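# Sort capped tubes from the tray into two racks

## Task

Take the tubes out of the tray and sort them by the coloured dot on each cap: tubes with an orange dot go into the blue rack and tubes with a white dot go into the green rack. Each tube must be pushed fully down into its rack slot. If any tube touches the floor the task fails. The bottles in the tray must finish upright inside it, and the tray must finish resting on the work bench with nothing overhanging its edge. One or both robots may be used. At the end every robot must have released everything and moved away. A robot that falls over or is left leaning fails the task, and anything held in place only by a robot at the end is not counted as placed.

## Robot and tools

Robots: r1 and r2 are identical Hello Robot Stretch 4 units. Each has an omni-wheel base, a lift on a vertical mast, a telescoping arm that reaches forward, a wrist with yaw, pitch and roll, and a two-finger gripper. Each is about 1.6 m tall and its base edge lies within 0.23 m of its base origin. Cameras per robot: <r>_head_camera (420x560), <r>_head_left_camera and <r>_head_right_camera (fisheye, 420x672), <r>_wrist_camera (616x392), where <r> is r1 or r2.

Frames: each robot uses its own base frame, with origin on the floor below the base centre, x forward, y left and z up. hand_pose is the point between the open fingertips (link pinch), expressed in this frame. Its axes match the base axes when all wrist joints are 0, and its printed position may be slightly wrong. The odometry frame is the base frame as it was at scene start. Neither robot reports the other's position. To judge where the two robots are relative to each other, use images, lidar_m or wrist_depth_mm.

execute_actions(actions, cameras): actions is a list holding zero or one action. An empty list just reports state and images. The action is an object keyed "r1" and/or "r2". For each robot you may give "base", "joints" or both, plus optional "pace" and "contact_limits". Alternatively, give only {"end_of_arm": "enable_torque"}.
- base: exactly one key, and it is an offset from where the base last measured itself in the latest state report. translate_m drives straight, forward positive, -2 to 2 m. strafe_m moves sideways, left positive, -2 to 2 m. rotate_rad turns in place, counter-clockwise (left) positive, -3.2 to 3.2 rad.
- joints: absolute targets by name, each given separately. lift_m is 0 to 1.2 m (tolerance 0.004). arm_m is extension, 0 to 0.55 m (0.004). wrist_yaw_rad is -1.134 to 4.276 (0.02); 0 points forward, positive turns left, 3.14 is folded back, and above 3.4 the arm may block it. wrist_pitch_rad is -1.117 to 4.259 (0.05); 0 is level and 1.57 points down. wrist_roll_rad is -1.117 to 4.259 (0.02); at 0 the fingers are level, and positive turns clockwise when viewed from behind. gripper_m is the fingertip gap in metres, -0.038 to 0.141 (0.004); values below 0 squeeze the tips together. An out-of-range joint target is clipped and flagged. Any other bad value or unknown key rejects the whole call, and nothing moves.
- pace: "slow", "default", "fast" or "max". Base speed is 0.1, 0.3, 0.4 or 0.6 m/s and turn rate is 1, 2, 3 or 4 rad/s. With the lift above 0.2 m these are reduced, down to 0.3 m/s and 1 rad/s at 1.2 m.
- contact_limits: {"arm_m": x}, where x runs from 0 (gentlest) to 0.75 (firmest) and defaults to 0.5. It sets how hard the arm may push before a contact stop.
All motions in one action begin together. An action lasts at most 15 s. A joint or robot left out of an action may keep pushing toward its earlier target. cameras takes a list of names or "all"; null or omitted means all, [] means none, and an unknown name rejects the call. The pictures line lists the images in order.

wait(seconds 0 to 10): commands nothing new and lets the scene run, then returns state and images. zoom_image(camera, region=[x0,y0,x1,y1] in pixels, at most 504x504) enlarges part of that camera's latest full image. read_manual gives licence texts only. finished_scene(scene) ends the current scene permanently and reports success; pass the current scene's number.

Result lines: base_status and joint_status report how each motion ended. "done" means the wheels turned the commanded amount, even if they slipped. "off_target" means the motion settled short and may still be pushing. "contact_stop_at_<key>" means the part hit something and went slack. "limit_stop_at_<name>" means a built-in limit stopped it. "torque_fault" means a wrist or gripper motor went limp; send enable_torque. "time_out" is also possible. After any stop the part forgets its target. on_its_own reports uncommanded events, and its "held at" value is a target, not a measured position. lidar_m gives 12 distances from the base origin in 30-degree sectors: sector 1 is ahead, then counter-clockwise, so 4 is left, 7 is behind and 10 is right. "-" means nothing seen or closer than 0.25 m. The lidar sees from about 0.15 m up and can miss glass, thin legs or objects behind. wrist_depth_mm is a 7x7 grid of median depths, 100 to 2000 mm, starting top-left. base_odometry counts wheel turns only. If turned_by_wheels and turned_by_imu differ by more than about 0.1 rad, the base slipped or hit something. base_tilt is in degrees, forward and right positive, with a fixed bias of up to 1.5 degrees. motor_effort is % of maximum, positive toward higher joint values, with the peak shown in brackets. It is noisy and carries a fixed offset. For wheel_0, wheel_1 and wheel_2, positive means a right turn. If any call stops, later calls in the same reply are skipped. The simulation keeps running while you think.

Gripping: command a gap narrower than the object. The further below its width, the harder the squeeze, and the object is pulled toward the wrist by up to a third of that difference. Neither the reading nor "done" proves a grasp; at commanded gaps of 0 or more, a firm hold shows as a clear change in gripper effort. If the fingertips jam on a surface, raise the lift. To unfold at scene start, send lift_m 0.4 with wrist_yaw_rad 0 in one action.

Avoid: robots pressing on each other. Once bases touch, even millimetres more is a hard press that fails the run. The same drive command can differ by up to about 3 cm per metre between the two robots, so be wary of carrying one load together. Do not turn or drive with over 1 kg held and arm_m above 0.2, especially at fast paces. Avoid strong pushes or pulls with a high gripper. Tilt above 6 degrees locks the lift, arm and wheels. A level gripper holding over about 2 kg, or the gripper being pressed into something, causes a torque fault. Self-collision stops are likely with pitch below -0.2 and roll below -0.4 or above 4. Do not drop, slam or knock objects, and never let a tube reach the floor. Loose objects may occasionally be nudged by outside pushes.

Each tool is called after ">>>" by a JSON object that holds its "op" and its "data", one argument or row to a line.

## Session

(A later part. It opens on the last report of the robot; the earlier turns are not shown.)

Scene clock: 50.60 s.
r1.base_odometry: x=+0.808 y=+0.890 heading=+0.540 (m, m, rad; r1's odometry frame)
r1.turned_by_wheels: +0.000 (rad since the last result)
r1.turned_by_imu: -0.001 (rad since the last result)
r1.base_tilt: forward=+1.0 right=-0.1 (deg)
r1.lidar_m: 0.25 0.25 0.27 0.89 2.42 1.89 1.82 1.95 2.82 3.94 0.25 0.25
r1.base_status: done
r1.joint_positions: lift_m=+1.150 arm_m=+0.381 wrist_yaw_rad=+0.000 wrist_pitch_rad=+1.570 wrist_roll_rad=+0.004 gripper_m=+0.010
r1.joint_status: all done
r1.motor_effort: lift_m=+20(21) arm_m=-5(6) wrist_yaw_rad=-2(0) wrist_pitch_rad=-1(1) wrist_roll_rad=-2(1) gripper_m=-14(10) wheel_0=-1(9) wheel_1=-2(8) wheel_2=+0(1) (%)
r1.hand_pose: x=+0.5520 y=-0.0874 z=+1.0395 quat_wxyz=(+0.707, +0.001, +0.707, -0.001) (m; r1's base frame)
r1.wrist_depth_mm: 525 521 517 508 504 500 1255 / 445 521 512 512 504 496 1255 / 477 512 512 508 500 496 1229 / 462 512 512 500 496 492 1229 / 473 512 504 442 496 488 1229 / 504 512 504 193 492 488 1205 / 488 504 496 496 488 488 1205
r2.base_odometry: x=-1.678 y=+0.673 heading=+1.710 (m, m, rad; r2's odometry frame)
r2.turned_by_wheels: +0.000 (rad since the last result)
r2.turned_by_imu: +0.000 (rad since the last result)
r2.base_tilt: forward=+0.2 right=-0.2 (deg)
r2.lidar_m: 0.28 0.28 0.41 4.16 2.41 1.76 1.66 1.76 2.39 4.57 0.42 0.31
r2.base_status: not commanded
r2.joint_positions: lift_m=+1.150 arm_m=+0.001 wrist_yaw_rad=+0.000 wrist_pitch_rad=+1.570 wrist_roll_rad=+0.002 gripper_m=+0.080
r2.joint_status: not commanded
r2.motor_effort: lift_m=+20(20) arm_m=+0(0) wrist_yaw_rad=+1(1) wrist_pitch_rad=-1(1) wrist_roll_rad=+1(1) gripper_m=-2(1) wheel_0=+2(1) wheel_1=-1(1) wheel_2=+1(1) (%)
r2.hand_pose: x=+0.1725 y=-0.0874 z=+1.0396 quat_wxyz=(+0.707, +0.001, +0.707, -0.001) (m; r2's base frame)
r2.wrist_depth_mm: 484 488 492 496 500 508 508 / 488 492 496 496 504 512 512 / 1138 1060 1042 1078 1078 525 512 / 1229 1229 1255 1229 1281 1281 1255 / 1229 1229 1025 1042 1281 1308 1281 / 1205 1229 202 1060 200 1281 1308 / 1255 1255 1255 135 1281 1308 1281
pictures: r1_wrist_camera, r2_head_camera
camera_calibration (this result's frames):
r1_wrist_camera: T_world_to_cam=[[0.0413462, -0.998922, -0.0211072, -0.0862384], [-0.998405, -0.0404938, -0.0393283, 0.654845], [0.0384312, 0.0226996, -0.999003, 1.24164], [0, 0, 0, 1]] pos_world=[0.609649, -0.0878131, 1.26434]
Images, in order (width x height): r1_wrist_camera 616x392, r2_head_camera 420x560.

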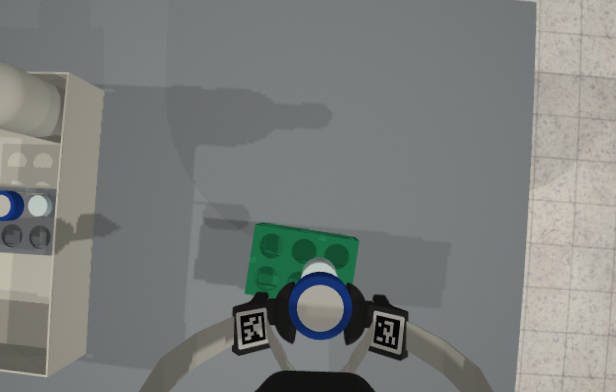

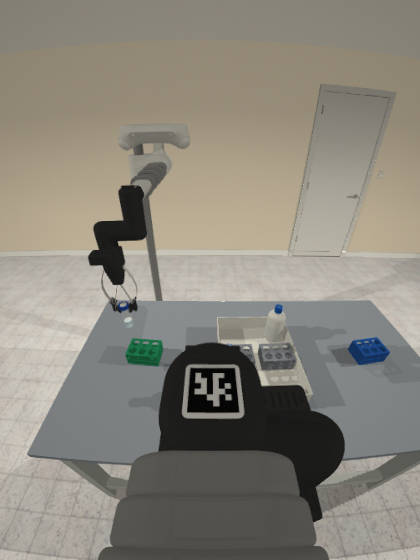

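>>> {"op": "execute_actions", "data": {
  "actions": [
    {"r1": {"base": {"strafe_m": -0.015}, "joints": {"arm_m": 0.335, "lift_m": 1.04}}, "r2": {"joints": {"arm_m": 0.45}}}
  ],
  "cameras": ["r1_wrist_camera", "r2_wrist_camera"]
}}

Scene clock: 54.97 s.
r1.base_odometry: x=+0.815 y=+0.877 heading=+0.540 (m, m, rad; r1's odometry frame)
r1.turned_by_wheels: +0.000 (rad since the last result)
r1.turned_by_imu: -0.001 (rad since the last result)
r1.base_tilt: forward=+1.0 right=-0.2 (deg)
r1.lidar_m: 0.25 0.25 0.27 0.88 2.40 1.88 1.83 1.95 2.82 3.91 0.25 0.25
r1.base_status: done
r1.joint_positions: lift_m=+1.040 arm_m=+0.336 wrist_yaw_rad=+0.000 wrist_pitch_rad=+1.570 wrist_roll_rad=+0.004 gripper_m=+0.010
r1.joint_status: all done
r1.motor_effort: lift_m=+14(16) arm_m=-5(6) wrist_yaw_rad=-1(1) wrist_pitch_rad=-1(1) wrist_roll_rad=-1(1) gripper_m=-8(11) wheel_0=+2(6) wheel_1=-3(7) wheel_2=+0(1) (%)
r1.hand_pose: x=+0.5070 y=-0.0874 z=+0.9300 quat_wxyz=(+0.707, +0.001, +0.707, -0.001) (m; r1's base frame)
r1.wrist_depth_mm: 413 407 402 402 394 389 389 / 407 404 402 399 394 389 387 / 407 404 399 394 392 387 759 / 404 402 399 387 389 387 750 / 404 399 364 329 389 382 750 / 402 397 394 193 382 379 379 / 402 394 392 389 382 377 1098
r2.base_odometry: x=-1.678 y=+0.673 heading=+1.710 (m, m, rad; r2's odometry frame)
r2.turned_by_wheels: +0.000 (rad since the last result)
r2.turned_by_imu: +0.000 (rad since the last result)
r2.base_tilt: forward=+0.2 right=-0.2 (deg)
r2.lidar_m: 0.28 0.27 0.42 4.14 2.40 1.75 1.67 1.74 2.43 4.57 0.42 0.29
r2.base_status: not commanded
r2.joint_positions: lift_m=+1.150 arm_m=+0.449 wrist_yaw_rad=+0.000 wrist_pitch_rad=+1.570 wrist_roll_rad=+0.002 gripper_m=+0.080
r2.joint_status: all done
r2.motor_effort: lift_m=+20(20) arm_m=+8(9) wrist_yaw_rad=+1(0) wrist_pitch_rad=+1(0) wrist_roll_rad=+1(1) gripper_m=-2(2) wheel_0=+1(1) wheel_1=-1(1) wheel_2=+1(1) (%)
r2.hand_pose: x=+0.6198 y=-0.0874 z=+1.0396 quat_wxyz=(+0.707, +0.000, +0.707, +0.000) (m; r2's base frame)
r2.wrist_depth_mm: 484 484 488 492 496 496 508 / 484 488 488 500 496 373 508 / 484 492 496 496 500 504 512 / 477 492 500 439 455 449 512 / 492 496 500 500 508 508 517 / 492 496 202 415 200 512 521 / 492 500 500 135 492 512 521
pictures: r1_wrist_camera, r2_wrist_camera
camera_calibration (this result's frames):
r1_wrist_camera: T_world_to_cam=[[0.0412474, -0.998926, -0.0211108, -0.0866334], [-0.998413, -0.0403969, -0.0392426, 0.605499], [0.0383476, 0.0226959, -0.999007, 1.13406], [0, 0, 0, 1]] pos_world=[0.564623, -0.0878187, 1.15487]
r2_wrist_camera: T_world_to_cam=[[0.00857845, -0.998725, 0.0497382, -0.160506], [-0.99972, -0.00746798, 0.0224694, 0.646422], [-0.0220693, -0.049917, -0.99851, 1.27338], [0, 0, 0, 1]] pos_world=[0.67572, -0.0919104, 1.26494]
Images, in order (width x height): r1_wrist_camera 616x392, r2_wrist_camera 616x392.

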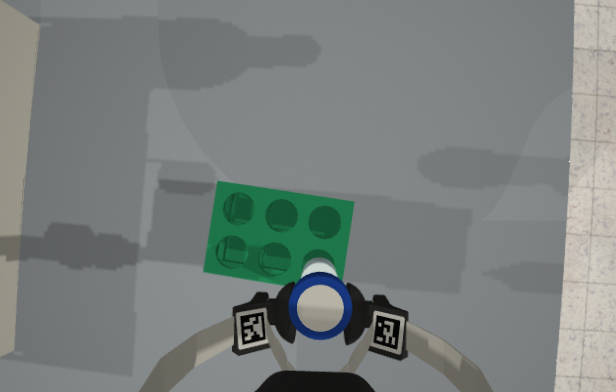

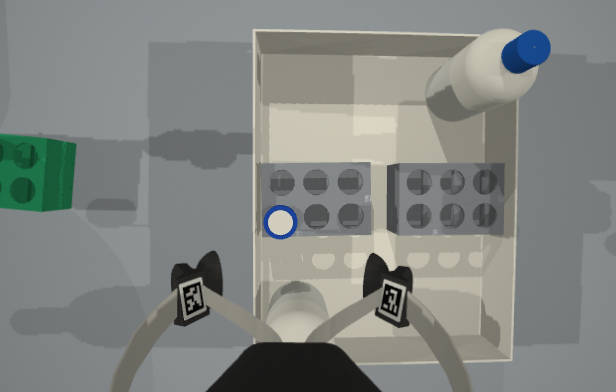

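>>> {"op": "zoom_image", "data": {
  "camera": "r1_wrist_camera",
  "region": [190, 170, 410, 350]
}}

Region (190, 170, 410, 350) of r1_wrist_camera's 616x392 image, scaled by 2.291; it fills the top 412 rows of this view, and the rest is white.

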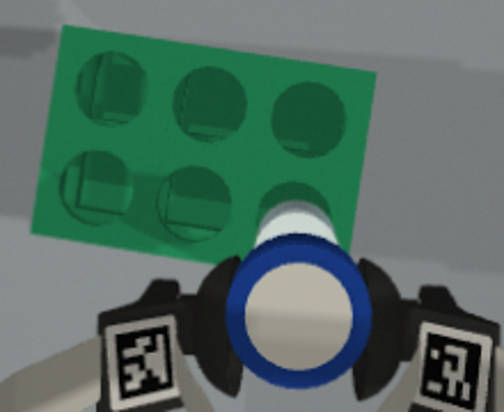

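>>> {"op": "execute_actions", "data": {
  "actions": [
    {"r1": {"joints": {"arm_m": 0.339, "lift_m": 0.98}, "pace": "slow"}, "r2": {"base": {"strafe_m": 0.011}, "joints": {"arm_m": 0.47, "lift_m": 1.02}}}
  ],
  "cameras": ["r1_wrist_camera", "r2_wrist_camera"]
}}

Scene clock: 60.43 s.
r1.base_odometry: x=+0.815 y=+0.877 heading=+0.540 (m, m, rad; r1's odometry frame)
r1.turned_by_wheels: +0.000 (rad since the last result)
r1.turned_by_imu: -0.001 (rad since the last result)
r1.base_tilt: forward=+0.9 right=-0.1 (deg)
r1.lidar_m: 0.25 0.25 0.28 0.88 2.43 1.88 1.83 1.95 2.81 3.93 0.25 0.25
r1.base_status: not commanded
r1.joint_positions: lift_m=+0.980 arm_m=+0.338 wrist_yaw_rad=+0.000 wrist_pitch_rad=+1.570 wrist_roll_rad=+0.004 gripper_m=+0.010
r1.joint_status: all done
r1.motor_effort: lift_m=+14(13) arm_m=+5(4) wrist_yaw_rad=-2(1) wrist_pitch_rad=+0(0) wrist_roll_rad=-2(2) gripper_m=-11(12) wheel_0=+2(2) wheel_1=-3(3) wheel_2=+0(0) (%)
r1.hand_pose: x=+0.5091 y=-0.0874 z=+0.8700 quat_wxyz=(+0.707, +0.001, +0.707, -0.001) (m; r1's base frame)
r1.wrist_depth_mm: 349 345 342 338 336 329 327 / 347 343 340 338 332 329 325 / 345 342 338 334 330 327 325 / 342 340 330 329 329 325 324 / 342 340 276 271 329 324 320 / 338 336 272 193 324 322 317 / 338 332 330 327 322 322 317
r2.base_odometry: x=-1.689 y=+0.672 heading=+1.710 (m, m, rad; r2's odometry frame)
r2.turned_by_wheels: +0.000 (rad since the last result)
r2.turned_by_imu: +0.000 (rad since the last result)
r2.base_tilt: forward=+0.3 right=-0.2 (deg)
r2.lidar_m: 0.28 0.29 0.42 4.16 2.40 1.74 1.67 1.74 2.41 4.59 0.42 0.30
r2.base_status: done
r2.joint_positions: lift_m=+1.020 arm_m=+0.469 wrist_yaw_rad=+0.000 wrist_pitch_rad=+1.570 wrist_roll_rad=+0.002 gripper_m=+0.080
r2.joint_status: all done
r2.motor_effort: lift_m=+16(20) arm_m=+8(8) wrist_yaw_rad=+1(2) wrist_pitch_rad=-1(0) wrist_roll_rad=+1(1) gripper_m=-1(1) wheel_0=-1(6) wheel_1=-1(9) wheel_2=+0(0) (%)
r2.hand_pose: x=+0.6397 y=-0.0874 z=+0.9099 quat_wxyz=(+0.707, +0.001, +0.707, -0.001) (m; r2's base frame)
r2.wrist_depth_mm: 357 359 362 362 357 353 270 / 362 362 364 366 370 366 282 / 362 364 370 368 373 375 377 / 364 366 368 364 362 330 342 / 364 368 370 310 317 320 320 / 368 368 202 373 199 382 375 / 368 370 373 135 377 382 373
pictures: r1_wrist_camera, r2_wrist_camera
camera_calibration (this result's frames):
r1_wrist_camera: T_world_to_cam=[[0.0412475, -0.998926, -0.0211108, -0.087989], [-0.998413, -0.040397, -0.0392426, 0.605299], [0.0383476, 0.0226959, -0.999007, 1.07404], [0, 0, 0, 1]] pos_world=[0.566781, -0.0878187, 1.09487]
r2_wrist_camera: T_world_to_cam=[[0.00846039, -0.998727, 0.0497368, -0.154149], [-0.999717, -0.00734199, 0.0226264, 0.669132], [-0.0222324, -0.0499142, -0.998506, 1.1444], [0, 0, 0, 1]] pos_world=[0.695689, -0.0919175, 1.13522]
Images, in order (width x height): r1_wrist_camera 616x392, r2_wrist_camera 616x392.

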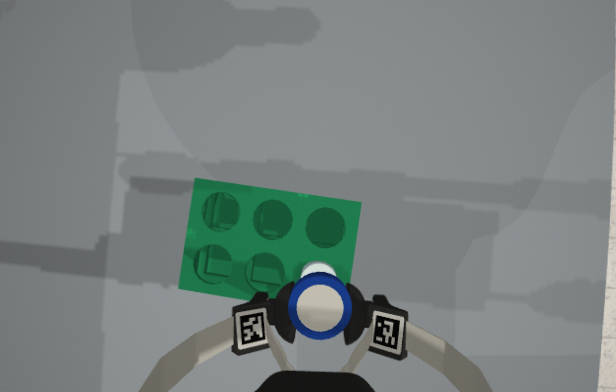

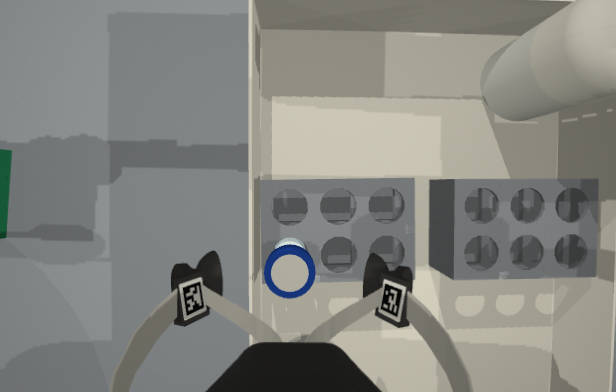

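>>> {"op": "execute_actions", "data": {
  "actions": [
    {"r1": {"joints": {"gripper_m": 0.06}}, "r2": {"joints": {"lift_m": 0.985}}}
  ],
  "cameras": ["r1_wrist_camera", "r2_wrist_camera", "r1_head_left_camera"]
}}

Scene clock: 64.37 s.
r1.base_odometry: x=+0.815 y=+0.877 heading=+0.540 (m, m, rad; r1's odometry frame)
r1.turned_by_wheels: +0.000 (rad since the last result)
r1.turned_by_imu: -0.001 (rad since the last result)
r1.base_tilt: forward=+1.0 right=+0.0 (deg)
r1.lidar_m: 0.25 0.25 0.26 0.87 2.42 1.87 1.82 1.97 2.83 3.93 0.25 0.25
r1.base_status: not commanded
r1.joint_positions: lift_m=+0.980 arm_m=+0.338 wrist_yaw_rad=+0.000 wrist_pitch_rad=+1.570 wrist_roll_rad=+0.004 gripper_m=+0.060
r1.joint_status: all done
r1.motor_effort: lift_m=+14(14) arm_m=+5(5) wrist_yaw_rad=+0(0) wrist_pitch_rad=-1(0) wrist_roll_rad=-2(2) gripper_m=-6(15) wheel_0=+2(2) wheel_1=-3(3) wheel_2=+0(0) (%)
r1.hand_pose: x=+0.5091 y=-0.0874 z=+0.8700 quat_wxyz=(+0.707, +0.001, +0.707, -0.001) (m; r1's base frame)
r1.wrist_depth_mm: 349 345 342 336 334 330 327 / 349 343 340 336 334 327 325 / 343 342 338 334 330 325 324 / 343 340 330 329 330 324 322 / 342 340 276 272 329 322 322 / 342 336 273 209 324 322 320 / 338 334 329 327 324 320 319
r2.base_odometry: x=-1.689 y=+0.672 heading=+1.710 (m, m, rad; r2's odometry frame)
r2.turned_by_wheels: +0.000 (rad since the last result)
r2.turned_by_imu: +0.000 (rad since the last result)
r2.base_tilt: forward=+0.3 right=-0.2 (deg)
r2.lidar_m: 0.27 0.30 0.41 4.15 2.41 1.75 1.66 1.75 2.42 4.57 0.42 0.31
r2.base_status: not commanded
r2.joint_positions: lift_m=+0.985 arm_m=+0.469 wrist_yaw_rad=+0.000 wrist_pitch_rad=+1.570 wrist_roll_rad=+0.002 gripper_m=+0.080
r2.joint_status: all done
r2.motor_effort: lift_m=+16(17) arm_m=+8(8) wrist_yaw_rad=+1(0) wrist_pitch_rad=-1(0) wrist_roll_rad=+1(1) gripper_m=-2(2) wheel_0=-1(1) wheel_1=-1(1) wheel_2=+0(0) (%)
r2.hand_pose: x=+0.6397 y=-0.0874 z=+0.8749 quat_wxyz=(+0.707, +0.001, +0.707, -0.001) (m; r2's base frame)
r2.wrist_depth_mm: 324 327 330 329 332 336 270 / 327 329 329 332 336 338 282 / 327 332 332 334 338 342 342 / 329 332 334 329 309 307 283 / 330 334 334 277 281 285 283 / 332 334 202 216 200 343 347 / 334 336 340 135 343 347 349
pictures: r1_head_left_camera, r1_wrist_camera, r2_wrist_camera
camera_calibration (this result's frames):
r1_wrist_camera: T_world_to_cam=[[0.0412477, -0.998926, -0.0211108, -0.0879891], [-0.998413, -0.0403972, -0.0392426, 0.6053], [0.0383476, 0.0226959, -0.999007, 1.07404], [0, 0, 0, 1]] pos_world=[0.566781, -0.0878187, 1.09487]
r2_wrist_camera: T_world_to_cam=[[0.00846033, -0.998727, 0.0497368, -0.152408], [-0.999717, -0.00734192, 0.0226264, 0.669925], [-0.0222324, -0.0499142, -0.998506, 1.10946], [0, 0, 0, 1]] pos_world=[0.695691, -0.0919175, 1.10022]
Images, in order (width x height): r1_head_left_camera 420x672, r1_wrist_camera 616x392, r2_wrist_camera 616x392.

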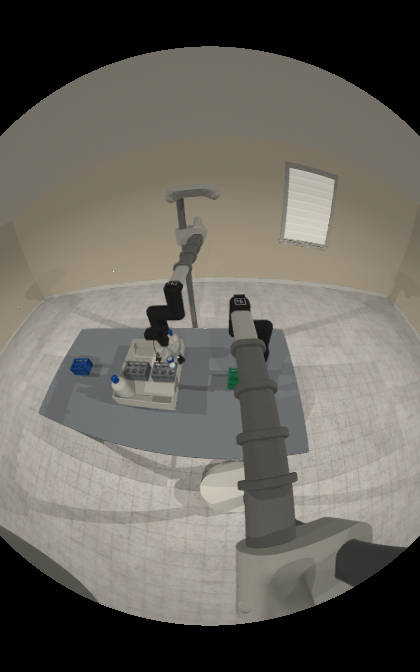

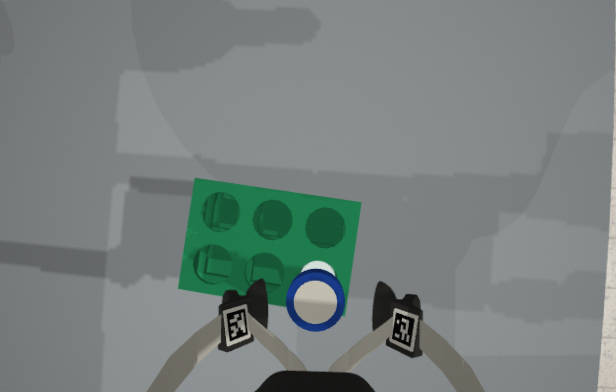

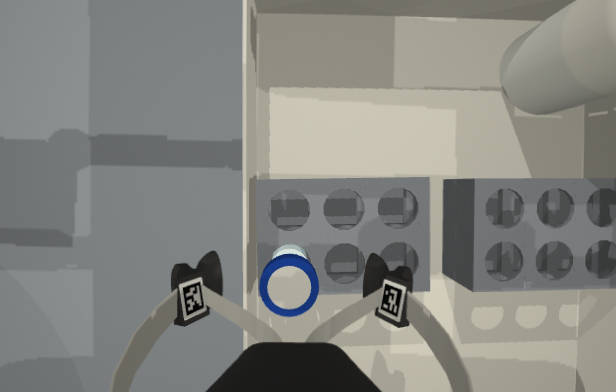

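>>> {"op": "zoom_image", "data": {
  "camera": "r1_head_left_camera",
  "region": [100, 310, 220, 420]
}}

Region (100, 310, 220, 420) of r1_head_left_camera's 420x672 image, scaled by 4.200, with more detail than that image has; it fills the top 462 rows of this view, and the rest is white.

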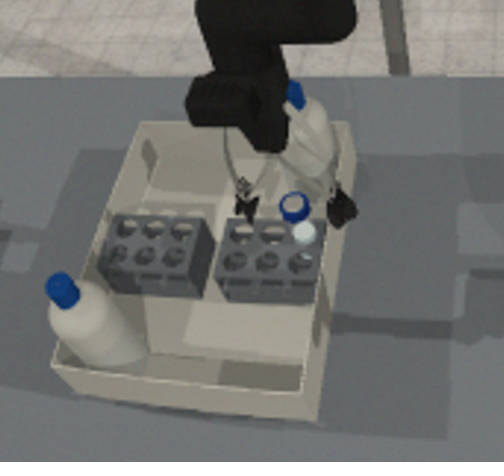

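>>> {"op": "execute_actions", "data": {
  "actions": [
    {"r1": {"joints": {"lift_m": 1.1, "arm_m": 0.0}}, "r2": {"joints": {"lift_m": 0.98, "gripper_m": 0.01}}}
  ],
  "cameras": ["r2_wrist_camera", "r1_head_camera"]
}}

Scene clock: 69.03 s.
r1.base_odometry: x=+0.815 y=+0.877 heading=+0.540 (m, m, rad; r1's odometry frame)
r1.turned_by_wheels: +0.000 (rad since the last result)
r1.turned_by_imu: -0.001 (rad since the last result)
r1.base_tilt: forward=+1.0 right=-0.1 (deg)
r1.lidar_m: 0.25 0.25 0.27 0.86 2.43 1.88 1.84 1.94 2.81 3.91 0.25 0.25
r1.base_status: not commanded
r1.joint_positions: lift_m=+1.100 arm_m=+0.001 wrist_yaw_rad=+0.000 wrist_pitch_rad=+1.570 wrist_roll_rad=+0.004 gripper_m=+0.060
r1.joint_status: all done
r1.motor_effort: lift_m=+20(22) arm_m=-5(4) wrist_yaw_rad=-1(4) wrist_pitch_rad=+0(1) wrist_roll_rad=-2(2) gripper_m=-1(3) wheel_0=+2(2) wheel_1=-3(3) wheel_2=+0(0) (%)
r1.hand_pose: x=+0.1723 y=-0.0874 z=+0.9895 quat_wxyz=(+0.707, +0.002, +0.707, -0.002) (m; r1's base frame)
r1.wrist_depth_mm: 452 473 466 459 459 452 1205 / 477 469 466 459 452 452 1182 / 473 466 462 455 449 449 1182 / 469 466 459 455 452 445 1182 / 1255 1255 462 459 449 442 1205 / 1255 1229 1025 991 1008 1160 1182 / 1255 1255 1229 723 1205 1160 1160
r2.base_odometry: x=-1.689 y=+0.672 heading=+1.710 (m, m, rad; r2's odometry frame)
r2.turned_by_wheels: +0.000 (rad since the last result)
r2.turned_by_imu: +0.000 (rad since the last result)
r2.base_tilt: forward=+0.2 right=-0.2 (deg)
r2.lidar_m: 0.28 0.30 0.41 4.15 2.42 1.75 1.67 1.77 2.42 4.58 0.43 0.29
r2.base_status: not commanded
r2.joint_positions: lift_m=+0.980 arm_m=+0.469 wrist_yaw_rad=+0.000 wrist_pitch_rad=+1.570 wrist_roll_rad=+0.002 gripper_m=+0.010
r2.joint_status: all done
r2.motor_effort: lift_m=+17(17) arm_m=+8(8) wrist_yaw_rad=+2(1) wrist_pitch_rad=+0(0) wrist_roll_rad=+1(1) gripper_m=-14(12) wheel_0=-1(1) wheel_1=-1(1) wheel_2=+0(0) (%)
r2.hand_pose: x=+0.6397 y=-0.0874 z=+0.8699 quat_wxyz=(+0.707, +0.001, +0.707, -0.001) (m; r2's base frame)
r2.wrist_depth_mm: 319 324 324 325 327 329 271 / 320 325 327 327 329 330 282 / 322 325 327 327 332 334 338 / 325 327 329 324 304 306 315 / 324 327 329 271 273 309 278 / 329 330 190 203 193 340 340 / 329 330 334 134 340 342 343
pictures: r1_head_camera, r2_wrist_camera
camera_calibration (this result's frames):
r2_wrist_camera: T_world_to_cam=[[0.00846038, -0.998727, 0.0497368, -0.152159], [-0.999717, -0.00734198, 0.0226263, 0.670039], [-0.0222323, -0.0499142, -0.998506, 1.10446], [0, 0, 0, 1]] pos_world=[0.695692, -0.0919175, 1.09522]
Images, in order (width x height): r1_head_camera 420x560, r2_wrist_camera 616x392.

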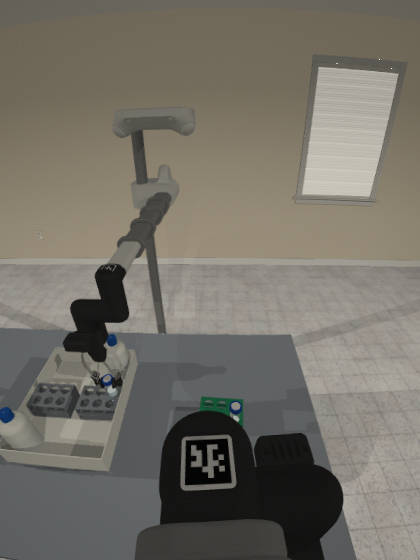

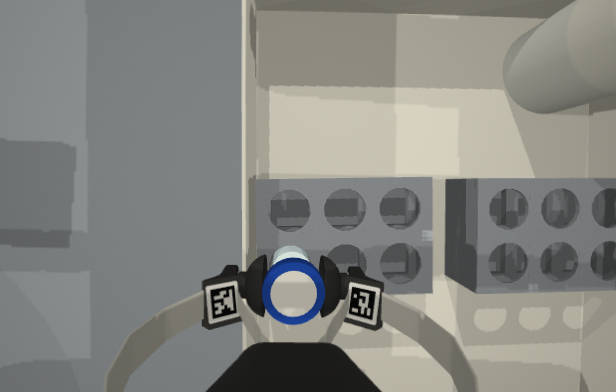

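>>> {"op": "execute_actions", "data": {
  "actions": [
    {"r1": {"base": {"translate_m": -0.4}}, "r2": {"joints": {"lift_m": 1.08}}}
  ],
  "cameras": ["r2_wrist_camera"]
}}

>>> {"op": "execute_actions", "data": {
  "actions": [
    {"r2": {"base": {"strafe_m": 0.304}, "joints": {"arm_m": 0.499}}}
  ],
  "cameras": ["r2_wrist_camera", "r1_head_camera"]
}}

Scene clock: 72.93 s.
r1.base_odometry: x=+0.472 y=+0.672 heading=+0.540 (m, m, rad; r1's odometry frame)
r1.turned_by_wheels: +0.000 (rad since the last result)
r1.turned_by_imu: -0.002 (rad since the last result)
r1.base_tilt: forward=+1.0 right=-0.2 (deg)
r1.lidar_m: 0.56 0.60 0.89 4.45 1.92 1.48 1.42 1.51 2.20 3.89 4.14 0.57
r1.base_status: done
r1.joint_positions: lift_m=+1.100 arm_m=+0.001 wrist_yaw_rad=+0.000 wrist_pitch_rad=+1.570 wrist_roll_rad=+0.004 gripper_m=+0.060
r1.joint_status: not commanded
r1.motor_effort: lift_m=+20(20) arm_m=-5(6) wrist_yaw_rad=-2(0) wrist_pitch_rad=-1(1) wrist_roll_rad=-1(2) gripper_m=-5(2) wheel_0=-2(8) wheel_1=-3(5) wheel_2=+0(7) (%)
r1.hand_pose: x=+0.1722 y=-0.0874 z=+0.9895 quat_wxyz=(+0.707, +0.002, +0.707, -0.002) (m; r1's base frame)
r1.wrist_depth_mm: 1255 1255 1229 1255 1229 1205 1229 / 1308 1255 1255 1255 1229 1205 1205 / 1255 1281 1229 1229 1205 1182 1205 / 1255 1255 1255 1229 1205 1182 1182 / 1255 1229 1255 1008 1205 1182 1182 / 1255 1229 1008 991 1008 1182 1160 / 1255 1229 1205 723 1182 1182 1160
r2.base_odometry: x=-1.689 y=+0.672 heading=+1.710 (m, m, rad; r2's odometry frame)
r2.turned_by_wheels: +0.000 (rad since the last result)
r2.turned_by_imu: +0.000 (rad since the last result)
r2.base_tilt: forward=+0.3 right=-0.2 (deg)
r2.lidar_m: 0.29 0.30 0.41 4.14 2.41 1.77 1.68 1.75 2.39 4.58 0.41 0.30
r2.base_status: not commanded
r2.joint_positions: lift_m=+1.080 arm_m=+0.469 wrist_yaw_rad=+0.000 wrist_pitch_rad=+1.570 wrist_roll_rad=+0.002 gripper_m=+0.010
r2.joint_status: all done
r2.motor_effort: lift_m=+21(23) arm_m=+8(8) wrist_yaw_rad=+3(1) wrist_pitch_rad=+0(0) wrist_roll_rad=+1(1) gripper_m=-14(11) wheel_0=-1(1) wheel_1=-1(1) wheel_2=+0(0) (%)
r2.hand_pose: x=+0.6397 y=-0.0874 z=+0.9695 quat_wxyz=(+0.707, +0.001, +0.707, -0.001) (m; r2's base frame)
r2.wrist_depth_mm: 413 421 421 418 415 418 303 / 418 415 421 424 427 366 296 / 418 421 424 424 430 433 415 / 418 424 427 370 427 379 404 / 421 430 427 366 399 407 402 / 421 427 190 204 192 439 415 / 424 430 433 133 436 436 415
pictures: r2_wrist_camera
camera_calibration (this result's frames):
r2_wrist_camera: T_world_to_cam=[[0.00846021, -0.998727, 0.0497368, -0.157112], [-0.999717, -0.00734181, 0.0226263, 0.667789], [-0.0222323, -0.0499142, -0.998506, 1.2039], [0, 0, 0, 1]] pos_world=[0.695694, -0.0919175, 1.19481]
Images, in order (width x height): r2_wrist_camera 616x392.

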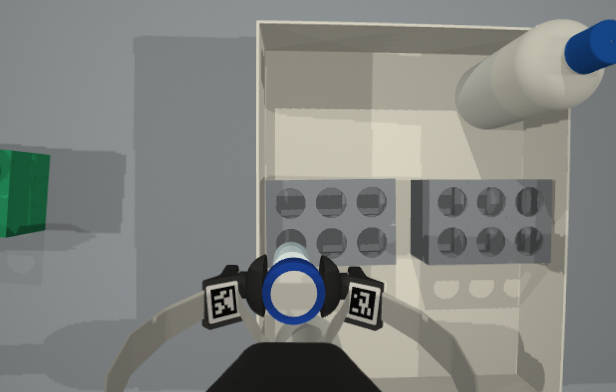

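Scene clock: 75.27 s.
r1.base_odometry: x=+0.472 y=+0.672 heading=+0.540 (m, m, rad; r1's odometry frame)
r1.turned_by_wheels: +0.000 (rad since the last result)
r1.turned_by_imu: +0.000 (rad since the last result)
r1.base_tilt: forward=+0.9 right=-0.2 (deg)
r1.lidar_m: 0.56 0.61 0.88 4.43 1.91 1.47 1.43 1.54 2.22 3.90 4.14 0.57
r1.base_status: not commanded
r1.joint_positions: lift_m=+1.100 arm_m=+0.001 wrist_yaw_rad=+0.000 wrist_pitch_rad=+1.570 wrist_roll_rad=+0.004 gripper_m=+0.060
r1.joint_status: not commanded
r1.motor_effort: lift_m=+21(20) arm_m=-5(5) wrist_yaw_rad=-2(1) wrist_pitch_rad=-1(1) wrist_roll_rad=-2(2) gripper_m=-2(0) wheel_0=-2(2) wheel_1=-3(3) wheel_2=+0(0) (%)
r1.hand_pose: x=+0.1722 y=-0.0874 z=+0.9895 quat_wxyz=(+0.707, +0.002, +0.707, -0.002) (m; r1's base frame)
r1.wrist_depth_mm: 1281 1281 1255 1229 1229 1205 1182 / 1281 1281 1281 1255 1229 1205 1160 / 1281 1255 1281 1229 1229 1229 1182 / 1255 1281 1255 1229 1205 1229 1182 / 1255 1229 1229 1008 1229 1205 1182 / 1255 1255 1008 1008 1008 1205 1182 / 1255 1205 1205 723 1205 1182 1160
r2.base_odometry: x=-1.990 y=+0.630 heading=+1.710 (m, m, rad; r2's odometry frame)
r2.turned_by_wheels: +0.000 (rad since the last result)
r2.turned_by_imu: -0.001 (rad since the last result)
r2.base_tilt: forward=+0.2 right=-0.2 (deg)
r2.lidar_m: 0.28 0.29 3.99 3.85 2.42 1.74 1.68 1.76 2.44 1.23 0.43 0.30
r2.base_status: done
r2.joint_positions: lift_m=+1.080 arm_m=+0.498 wrist_yaw_rad=+0.000 wrist_pitch_rad=+1.570 wrist_roll_rad=+0.002 gripper_m=+0.010
r2.joint_status: all done
r2.motor_effort: lift_m=+21(21) arm_m=+8(7) wrist_yaw_rad=+0(1) wrist_pitch_rad=-1(1) wrist_roll_rad=+1(1) gripper_m=-14(12) wheel_0=+1(7) wheel_1=-1(11) wheel_2=+1(2) (%)
r2.hand_pose: x=+0.6687 y=-0.0874 z=+0.9696 quat_wxyz=(+0.707, +0.001, +0.707, -0.001) (m; r2's base frame)
r2.wrist_depth_mm: 413 418 421 424 430 436 436 / 418 418 424 427 430 436 415 / 418 421 424 433 430 436 415 / 421 424 368 433 436 436 418 / 421 427 399 373 439 442 394 / 427 427 191 204 192 439 394 / 424 430 436 134 442 445 394
pictures: r1_head_camera, r2_wrist_camera
camera_calibration (this result's frames):
r2_wrist_camera: T_world_to_cam=[[0.00849209, -0.998726, 0.0497366, -0.157382], [-0.999716, -0.00737212, 0.0226583, 0.696748], [-0.0222628, -0.0499149, -0.998505, 1.20463], [0, 0, 0, 1]] pos_world=[0.724705, -0.0919158, 1.19487]
Images, in order (width x height): r1_head_camera 420x560, r2_wrist_camera 616x392.

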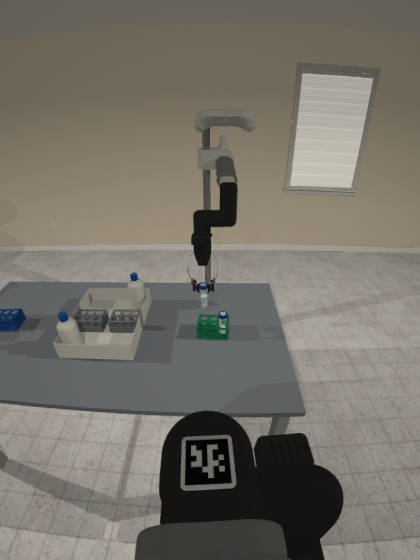

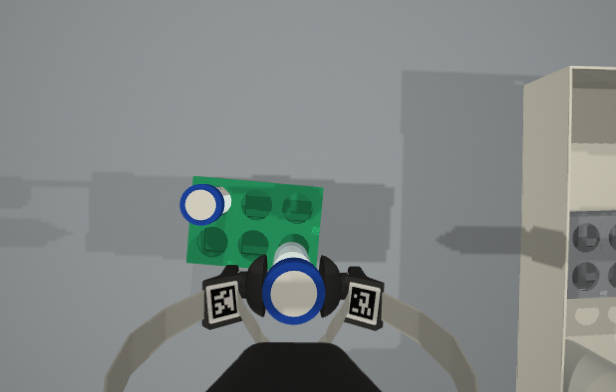

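>>> {"op": "zoom_image", "data": {
  "camera": "r2_wrist_camera",
  "region": [170, 160, 390, 340]
}}

Region (170, 160, 390, 340) of r2_wrist_camera's 616x392 image, scaled by 2.291; it fills the top 412 rows of this view, and the rest is white.

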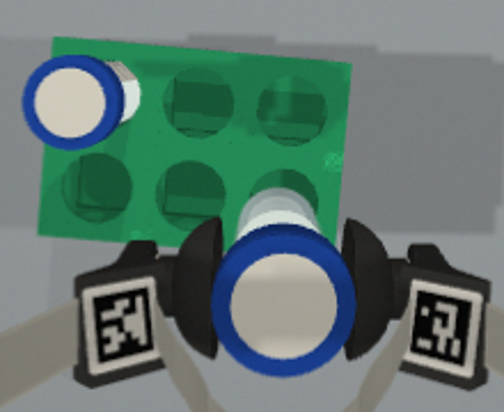

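>>> {"op": "execute_actions", "data": {
  "actions": [
    {"r2": {"base": {"strafe_m": -0.004}, "joints": {"arm_m": 0.4915, "lift_m": 1.045}}}
  ],
  "cameras": ["r2_wrist_camera"]
}}

Scene clock: 77.77 s.
r1.base_odometry: x=+0.472 y=+0.672 heading=+0.540 (m, m, rad; r1's odometry frame)
r1.turned_by_wheels: +0.000 (rad since the last result)
r1.turned_by_imu: +0.000 (rad since the last result)
r1.base_tilt: forward=+0.8 right=-0.2 (deg)
r1.lidar_m: 0.56 0.60 0.87 4.45 1.90 1.47 1.43 1.54 2.18 3.89 4.12 0.56
r1.base_status: not commanded
r1.joint_positions: lift_m=+1.100 arm_m=+0.001 wrist_yaw_rad=+0.000 wrist_pitch_rad=+1.570 wrist_roll_rad=+0.004 gripper_m=+0.060
r1.joint_status: not commanded
r1.motor_effort: lift_m=+20(20) arm_m=-5(6) wrist_yaw_rad=-2(0) wrist_pitch_rad=+1(1) wrist_roll_rad=-1(2) gripper_m=-1(0) wheel_0=-2(2) wheel_1=-3(3) wheel_2=+1(0) (%)
r1.hand_pose: x=+0.1722 y=-0.0874 z=+0.9895 quat_wxyz=(+0.707, +0.002, +0.707, -0.002) (m; r1's base frame)
r1.wrist_depth_mm: 1281 1281 1281 1255 1229 1229 1205 / 1281 1255 1255 1229 1255 1229 1205 / 1308 1255 1229 1255 1229 1229 1229 / 1281 1255 1255 1205 1229 1205 1182 / 1255 1229 1255 991 1205 1205 1182 / 1229 1255 1008 1008 1008 1182 1160 / 1281 1255 1205 723 1205 1182 1182
r2.base_odometry: x=-1.986 y=+0.630 heading=+1.710 (m, m, rad; r2's odometry frame)
r2.turned_by_wheels: +0.000 (rad since the last result)
r2.turned_by_imu: +0.000 (rad since the last result)
r2.base_tilt: forward=+0.3 right=-0.2 (deg)
r2.lidar_m: 0.28 0.30 3.99 3.84 2.42 1.77 1.67 1.74 2.43 1.23 0.42 0.30
r2.base_status: done
r2.joint_positions: lift_m=+1.045 arm_m=+0.493 wrist_yaw_rad=+0.000 wrist_pitch_rad=+1.570 wrist_roll_rad=+0.002 gripper_m=+0.010
r2.joint_status: all done
r2.motor_effort: lift_m=+16(15) arm_m=-8(8) wrist_yaw_rad=+1(1) wrist_pitch_rad=-1(1) wrist_roll_rad=+1(1) gripper_m=-13(11) wheel_0=+0(3) wheel_1=+0(5) wheel_2=+0(0) (%)
r2.hand_pose: x=+0.6640 y=-0.0874 z=+0.9349 quat_wxyz=(+0.707, +0.001, +0.707, -0.001) (m; r2's base frame)
r2.wrist_depth_mm: 379 387 389 392 397 397 402 / 382 387 392 394 394 399 370 / 384 389 392 394 399 402 370 / 387 389 336 394 402 407 370 / 389 392 336 338 402 407 370 / 389 392 190 203 192 407 370 / 392 394 399 133 407 410 368
pictures: r2_wrist_camera
camera_calibration (this result's frames):
r2_wrist_camera: T_world_to_cam=[[0.00840917, -0.998727, 0.0497362, -0.155563], [-0.999716, -0.00728698, 0.0227013, 0.692777], [-0.02231, -0.049913, -0.998504, 1.16995], [0, 0, 0, 1]] pos_world=[0.719989, -0.0919206, 1.16021]
Images, in order (width x height): r2_wrist_camera 616x392.

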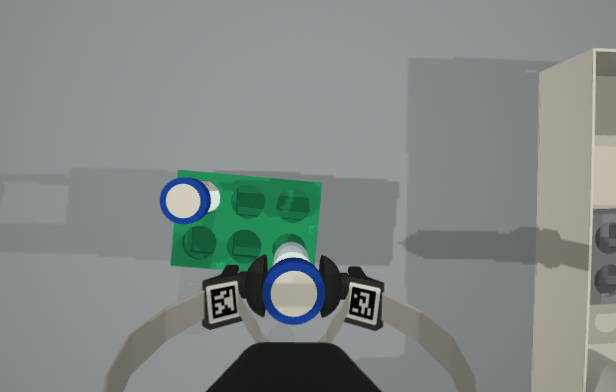

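>>> {"op": "execute_actions", "data": {
  "actions": [
    {"r2": {"joints": {"lift_m": 0.98}, "pace": "slow"}}
  ],
  "cameras": ["r2_wrist_camera"]
}}

Scene clock: 79.77 s.
r1.base_odometry: x=+0.472 y=+0.672 heading=+0.540 (m, m, rad; r1's odometry frame)
r1.turned_by_wheels: +0.000 (rad since the last result)
r1.turned_by_imu: +0.000 (rad since the last result)
r1.base_tilt: forward=+1.0 right=-0.1 (deg)
r1.lidar_m: 0.55 0.59 0.89 4.42 1.93 1.47 1.42 1.51 2.19 3.89 4.14 0.59
r1.base_status: not commanded
r1.joint_positions: lift_m=+1.100 arm_m=+0.001 wrist_yaw_rad=+0.000 wrist_pitch_rad=+1.570 wrist_roll_rad=+0.004 gripper_m=+0.060
r1.joint_status: not commanded
r1.motor_effort: lift_m=+21(20) arm_m=-5(5) wrist_yaw_rad=+1(0) wrist_pitch_rad=-1(1) wrist_roll_rad=-2(2) gripper_m=-3(0) wheel_0=-2(2) wheel_1=-3(3) wheel_2=+0(0) (%)
r1.hand_pose: x=+0.1722 y=-0.0874 z=+0.9895 quat_wxyz=(+0.707, +0.002, +0.707, -0.002) (m; r1's base frame)
r1.wrist_depth_mm: 1281 1281 1255 1255 1229 1205 1229 / 1281 1281 1255 1229 1229 1205 1205 / 1255 1255 1229 1229 1229 1205 1205 / 1281 1255 1229 1205 1229 1205 1182 / 1281 1255 1229 1008 1205 1229 1182 / 1255 1229 1008 991 1008 1182 1182 / 1255 1229 1229 723 1182 1160 1205
r2.base_odometry: x=-1.986 y=+0.630 heading=+1.710 (m, m, rad; r2's odometry frame)
r2.turned_by_wheels: +0.000 (rad since the last result)
r2.turned_by_imu: +0.000 (rad since the last result)
r2.base_tilt: forward=+0.2 right=-0.2 (deg)
r2.lidar_m: 0.27 0.29 4.00 3.84 2.44 1.75 1.68 1.76 2.39 1.23 0.43 0.31
r2.base_status: not commanded
r2.joint_positions: lift_m=+0.980 arm_m=+0.493 wrist_yaw_rad=+0.000 wrist_pitch_rad=+1.570 wrist_roll_rad=+0.002 gripper_m=+0.010
r2.joint_status: all done
r2.motor_effort: lift_m=+16(16) arm_m=-8(8) wrist_yaw_rad=+0(1) wrist_pitch_rad=+0(0) wrist_roll_rad=+1(1) gripper_m=-12(16) wheel_0=+0(0) wheel_1=+0(0) wheel_2=+0(0) (%)
r2.hand_pose: x=+0.6640 y=-0.0874 z=+0.8699 quat_wxyz=(+0.707, +0.001, +0.707, -0.001) (m; r2's base frame)
r2.wrist_depth_mm: 320 322 324 329 330 332 338 / 322 324 325 330 330 336 338 / 324 325 327 329 334 336 340 / 324 268 272 330 336 338 342 / 325 325 272 273 336 340 343 / 325 330 191 204 192 342 343 / 330 330 332 134 340 343 345
pictures: r2_wrist_camera
camera_calibration (this result's frames):
r2_wrist_camera: T_world_to_cam=[[0.00840949, -0.998727, 0.0497362, -0.152331], [-0.999716, -0.0072873, 0.0227013, 0.69425], [-0.02231, -0.049913, -0.998504, 1.10506], [0, 0, 0, 1]] pos_world=[0.719987, -0.0919205, 1.09523]
Images, in order (width x height): r2_wrist_camera 616x392.

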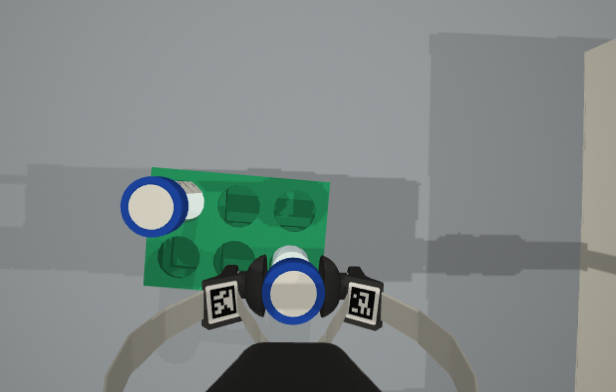

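>>> {"op": "execute_actions", "data": {
  "actions": [
    {"r2": {"joints": {"gripper_m": 0.06}}}
  ],
  "cameras": ["r2_wrist_camera"]
}}

Scene clock: 81.40 s.
r1.base_odometry: x=+0.472 y=+0.672 heading=+0.540 (m, m, rad; r1's odometry frame)
r1.turned_by_wheels: +0.000 (rad since the last result)
r1.turned_by_imu: +0.000 (rad since the last result)
r1.base_tilt: forward=+1.0 right=-0.1 (deg)
r1.lidar_m: 0.55 0.58 0.88 4.46 1.92 1.46 1.42 1.52 2.19 3.89 4.12 0.58
r1.base_status: not commanded
r1.joint_positions: lift_m=+1.100 arm_m=+0.001 wrist_yaw_rad=+0.000 wrist_pitch_rad=+1.570 wrist_roll_rad=+0.004 gripper_m=+0.060
r1.joint_status: not commanded
r1.motor_effort: lift_m=+20(21) arm_m=-6(5) wrist_yaw_rad=-1(1) wrist_pitch_rad=+0(1) wrist_roll_rad=-1(1) gripper_m=-3(4) wheel_0=-2(2) wheel_1=-3(3) wheel_2=+0(0) (%)
r1.hand_pose: x=+0.1722 y=-0.0874 z=+0.9895 quat_wxyz=(+0.707, +0.002, +0.707, -0.002) (m; r1's base frame)
r1.wrist_depth_mm: 1281 1281 1255 1255 1255 1229 1205 / 1281 1255 1255 1229 1229 1205 1205 / 1281 1255 1255 1229 1229 1205 1182 / 1255 1255 1255 1229 1205 1205 1182 / 1255 1255 1229 1008 1205 1205 1182 / 1255 1255 1008 1008 1008 1160 1160 / 1255 1255 1229 732 1205 1205 1160
r2.base_odometry: x=-1.986 y=+0.630 heading=+1.710 (m, m, rad; r2's odometry frame)
r2.turned_by_wheels: +0.000 (rad since the last result)
r2.turned_by_imu: +0.000 (rad since the last result)
r2.base_tilt: forward=+0.3 right=-0.2 (deg)
r2.lidar_m: 0.27 0.30 4.00 3.84 2.42 1.77 1.67 1.75 2.40 1.19 0.43 0.31
r2.base_status: not commanded
r2.joint_positions: lift_m=+0.980 arm_m=+0.493 wrist_yaw_rad=+0.000 wrist_pitch_rad=+1.570 wrist_roll_rad=+0.002 gripper_m=+0.060
r2.joint_status: all done
r2.motor_effort: lift_m=+16(16) arm_m=-8(8) wrist_yaw_rad=+1(2) wrist_pitch_rad=-1(0) wrist_roll_rad=+1(1) gripper_m=-3(13) wheel_0=+0(0) wheel_1=+0(0) wheel_2=+0(0) (%)
r2.hand_pose: x=+0.6640 y=-0.0874 z=+0.8699 quat_wxyz=(+0.707, +0.001, +0.707, -0.001) (m; r2's base frame)
r2.wrist_depth_mm: 319 322 327 327 327 334 338 / 320 324 325 329 330 334 338 / 324 324 327 330 334 336 338 / 325 268 271 327 336 338 343 / 327 327 272 273 336 340 342 / 327 332 199 213 200 342 343 / 329 330 332 131 340 345 345
pictures: r2_wrist_camera
camera_calibration (this result's frames):
r2_wrist_camera: T_world_to_cam=[[0.00840917, -0.998727, 0.0497362, -0.15233], [-0.999716, -0.00728697, 0.0227015, 0.694249], [-0.0223101, -0.049913, -0.998504, 1.10506], [0, 0, 0, 1]] pos_world=[0.719987, -0.0919206, 1.09523]
Images, in order (width x height): r2_wrist_camera 616x392.

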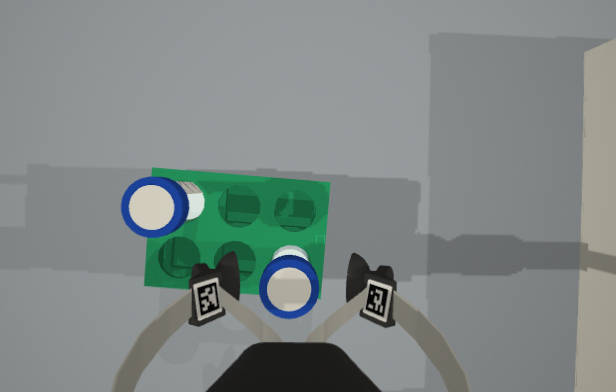

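>>> {"op": "execute_actions", "data": {
  "actions": [
    {"r2": {"joints": {"lift_m": 1.1, "arm_m": 0.0}}}
  ],
  "cameras": ["r1_head_camera", "r2_head_camera"]
}}

Scene clock: 84.27 s.
r1.base_odometry: x=+0.472 y=+0.672 heading=+0.540 (m, m, rad; r1's odometry frame)
r1.turned_by_wheels: +0.000 (rad since the last result)
r1.turned_by_imu: +0.000 (rad since the last result)
r1.base_tilt: forward=+0.8 right=-0.1 (deg)
r1.lidar_m: 0.56 0.60 0.88 4.43 1.92 1.47 1.43 1.53 2.20 3.91 4.13 0.56
r1.base_status: not commanded
r1.joint_positions: lift_m=+1.100 arm_m=+0.001 wrist_yaw_rad=+0.000 wrist_pitch_rad=+1.570 wrist_roll_rad=+0.004 gripper_m=+0.060
r1.joint_status: not commanded
r1.motor_effort: lift_m=+21(20) arm_m=-5(5) wrist_yaw_rad=+0(2) wrist_pitch_rad=-2(1) wrist_roll_rad=-1(2) gripper_m=-1(0) wheel_0=-2(1) wheel_1=-3(3) wheel_2=+0(1) (%)
r1.hand_pose: x=+0.1722 y=-0.0874 z=+0.9895 quat_wxyz=(+0.707, +0.002, +0.707, -0.002) (m; r1's base frame)
r1.wrist_depth_mm: 1281 1255 1255 1255 1229 1229 1205 / 1308 1281 1308 1255 1205 1205 1205 / 1281 1255 1255 1255 1205 1205 1182 / 1281 1255 1255 1229 1229 1205 1182 / 1255 1255 1229 991 1205 1205 1182 / 1255 1229 1008 1008 991 1205 1160 / 1255 1229 1229 723 1205 1182 1160
r2.base_odometry: x=-1.986 y=+0.630 heading=+1.710 (m, m, rad; r2's odometry frame)
r2.turned_by_wheels: +0.000 (rad since the last result)
r2.turned_by_imu: +0.000 (rad since the last result)
r2.base_tilt: forward=+0.2 right=-0.1 (deg)
r2.lidar_m: 0.28 0.29 4.01 3.84 2.39 1.76 1.65 1.77 2.40 1.21 0.42 0.31
r2.base_status: not commanded
r2.joint_positions: lift_m=+1.100 arm_m=+0.003 wrist_yaw_rad=+0.000 wrist_pitch_rad=+1.570 wrist_roll_rad=+0.002 gripper_m=+0.060
r2.joint_status: all done
joint sent to its limit — the command would take r2.arm_m past its lower limit, so that joint was sent only as far as its limit.
r2.motor_effort: lift_m=+21(25) arm_m=-8(8) wrist_yaw_rad=+2(1) wrist_pitch_rad=-1(1) wrist_roll_rad=+1(1) gripper_m=-3(4) wheel_0=+0(0) wheel_1=+0(0) wheel_2=+0(0) (%)
r2.hand_pose: x=+0.1738 y=-0.0874 z=+0.9895 quat_wxyz=(+0.707, +0.001, +0.707, -0.001) (m; r2's base frame)
r2.wrist_depth_mm: 436 439 442 445 449 455 459 / 436 439 445 449 459 459 459 / 1160 1160 1025 1008 1042 1025 1042 / 1182 1205 1205 1205 1229 1205 1229 / 1182 1182 991 991 1205 1229 1255 / 1205 1182 198 1008 200 1205 1229 / 1182 1205 1205 131 1205 1229 1255
pictures: r1_head_camera, r2_head_camera
Images, in order (width x height): r1_head_camera 420x560, r2_head_camera 420x560.

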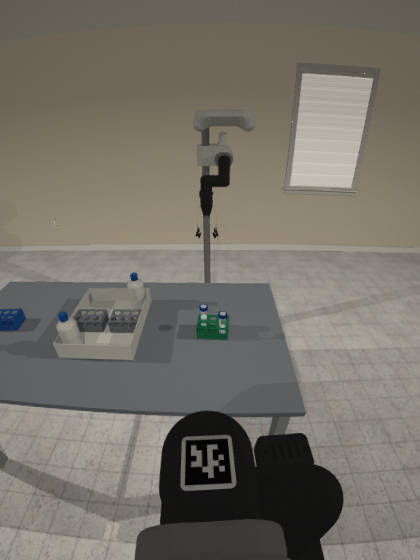

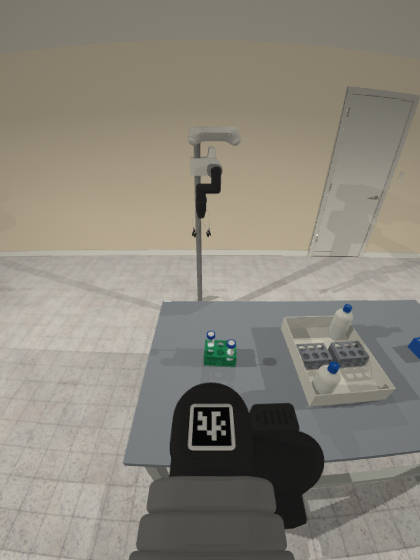

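>>> {"op": "zoom_image", "data": {
  "camera": "r1_head_camera",
  "region": [40, 265, 260, 365]
}}

Region (40, 265, 260, 365) of r1_head_camera's 420x560 image, scaled by 2.291, with more detail than that image has; it fills the top 229 rows of this view, and the rest is white.

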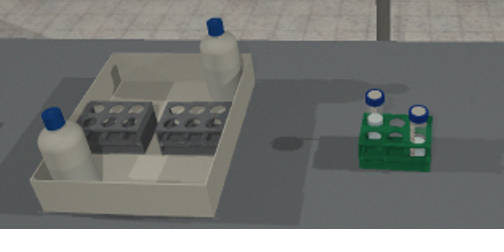

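>>> {"op": "finished_scene", "data": {
  "scene": 1
}}

The scene is finished: the task was done.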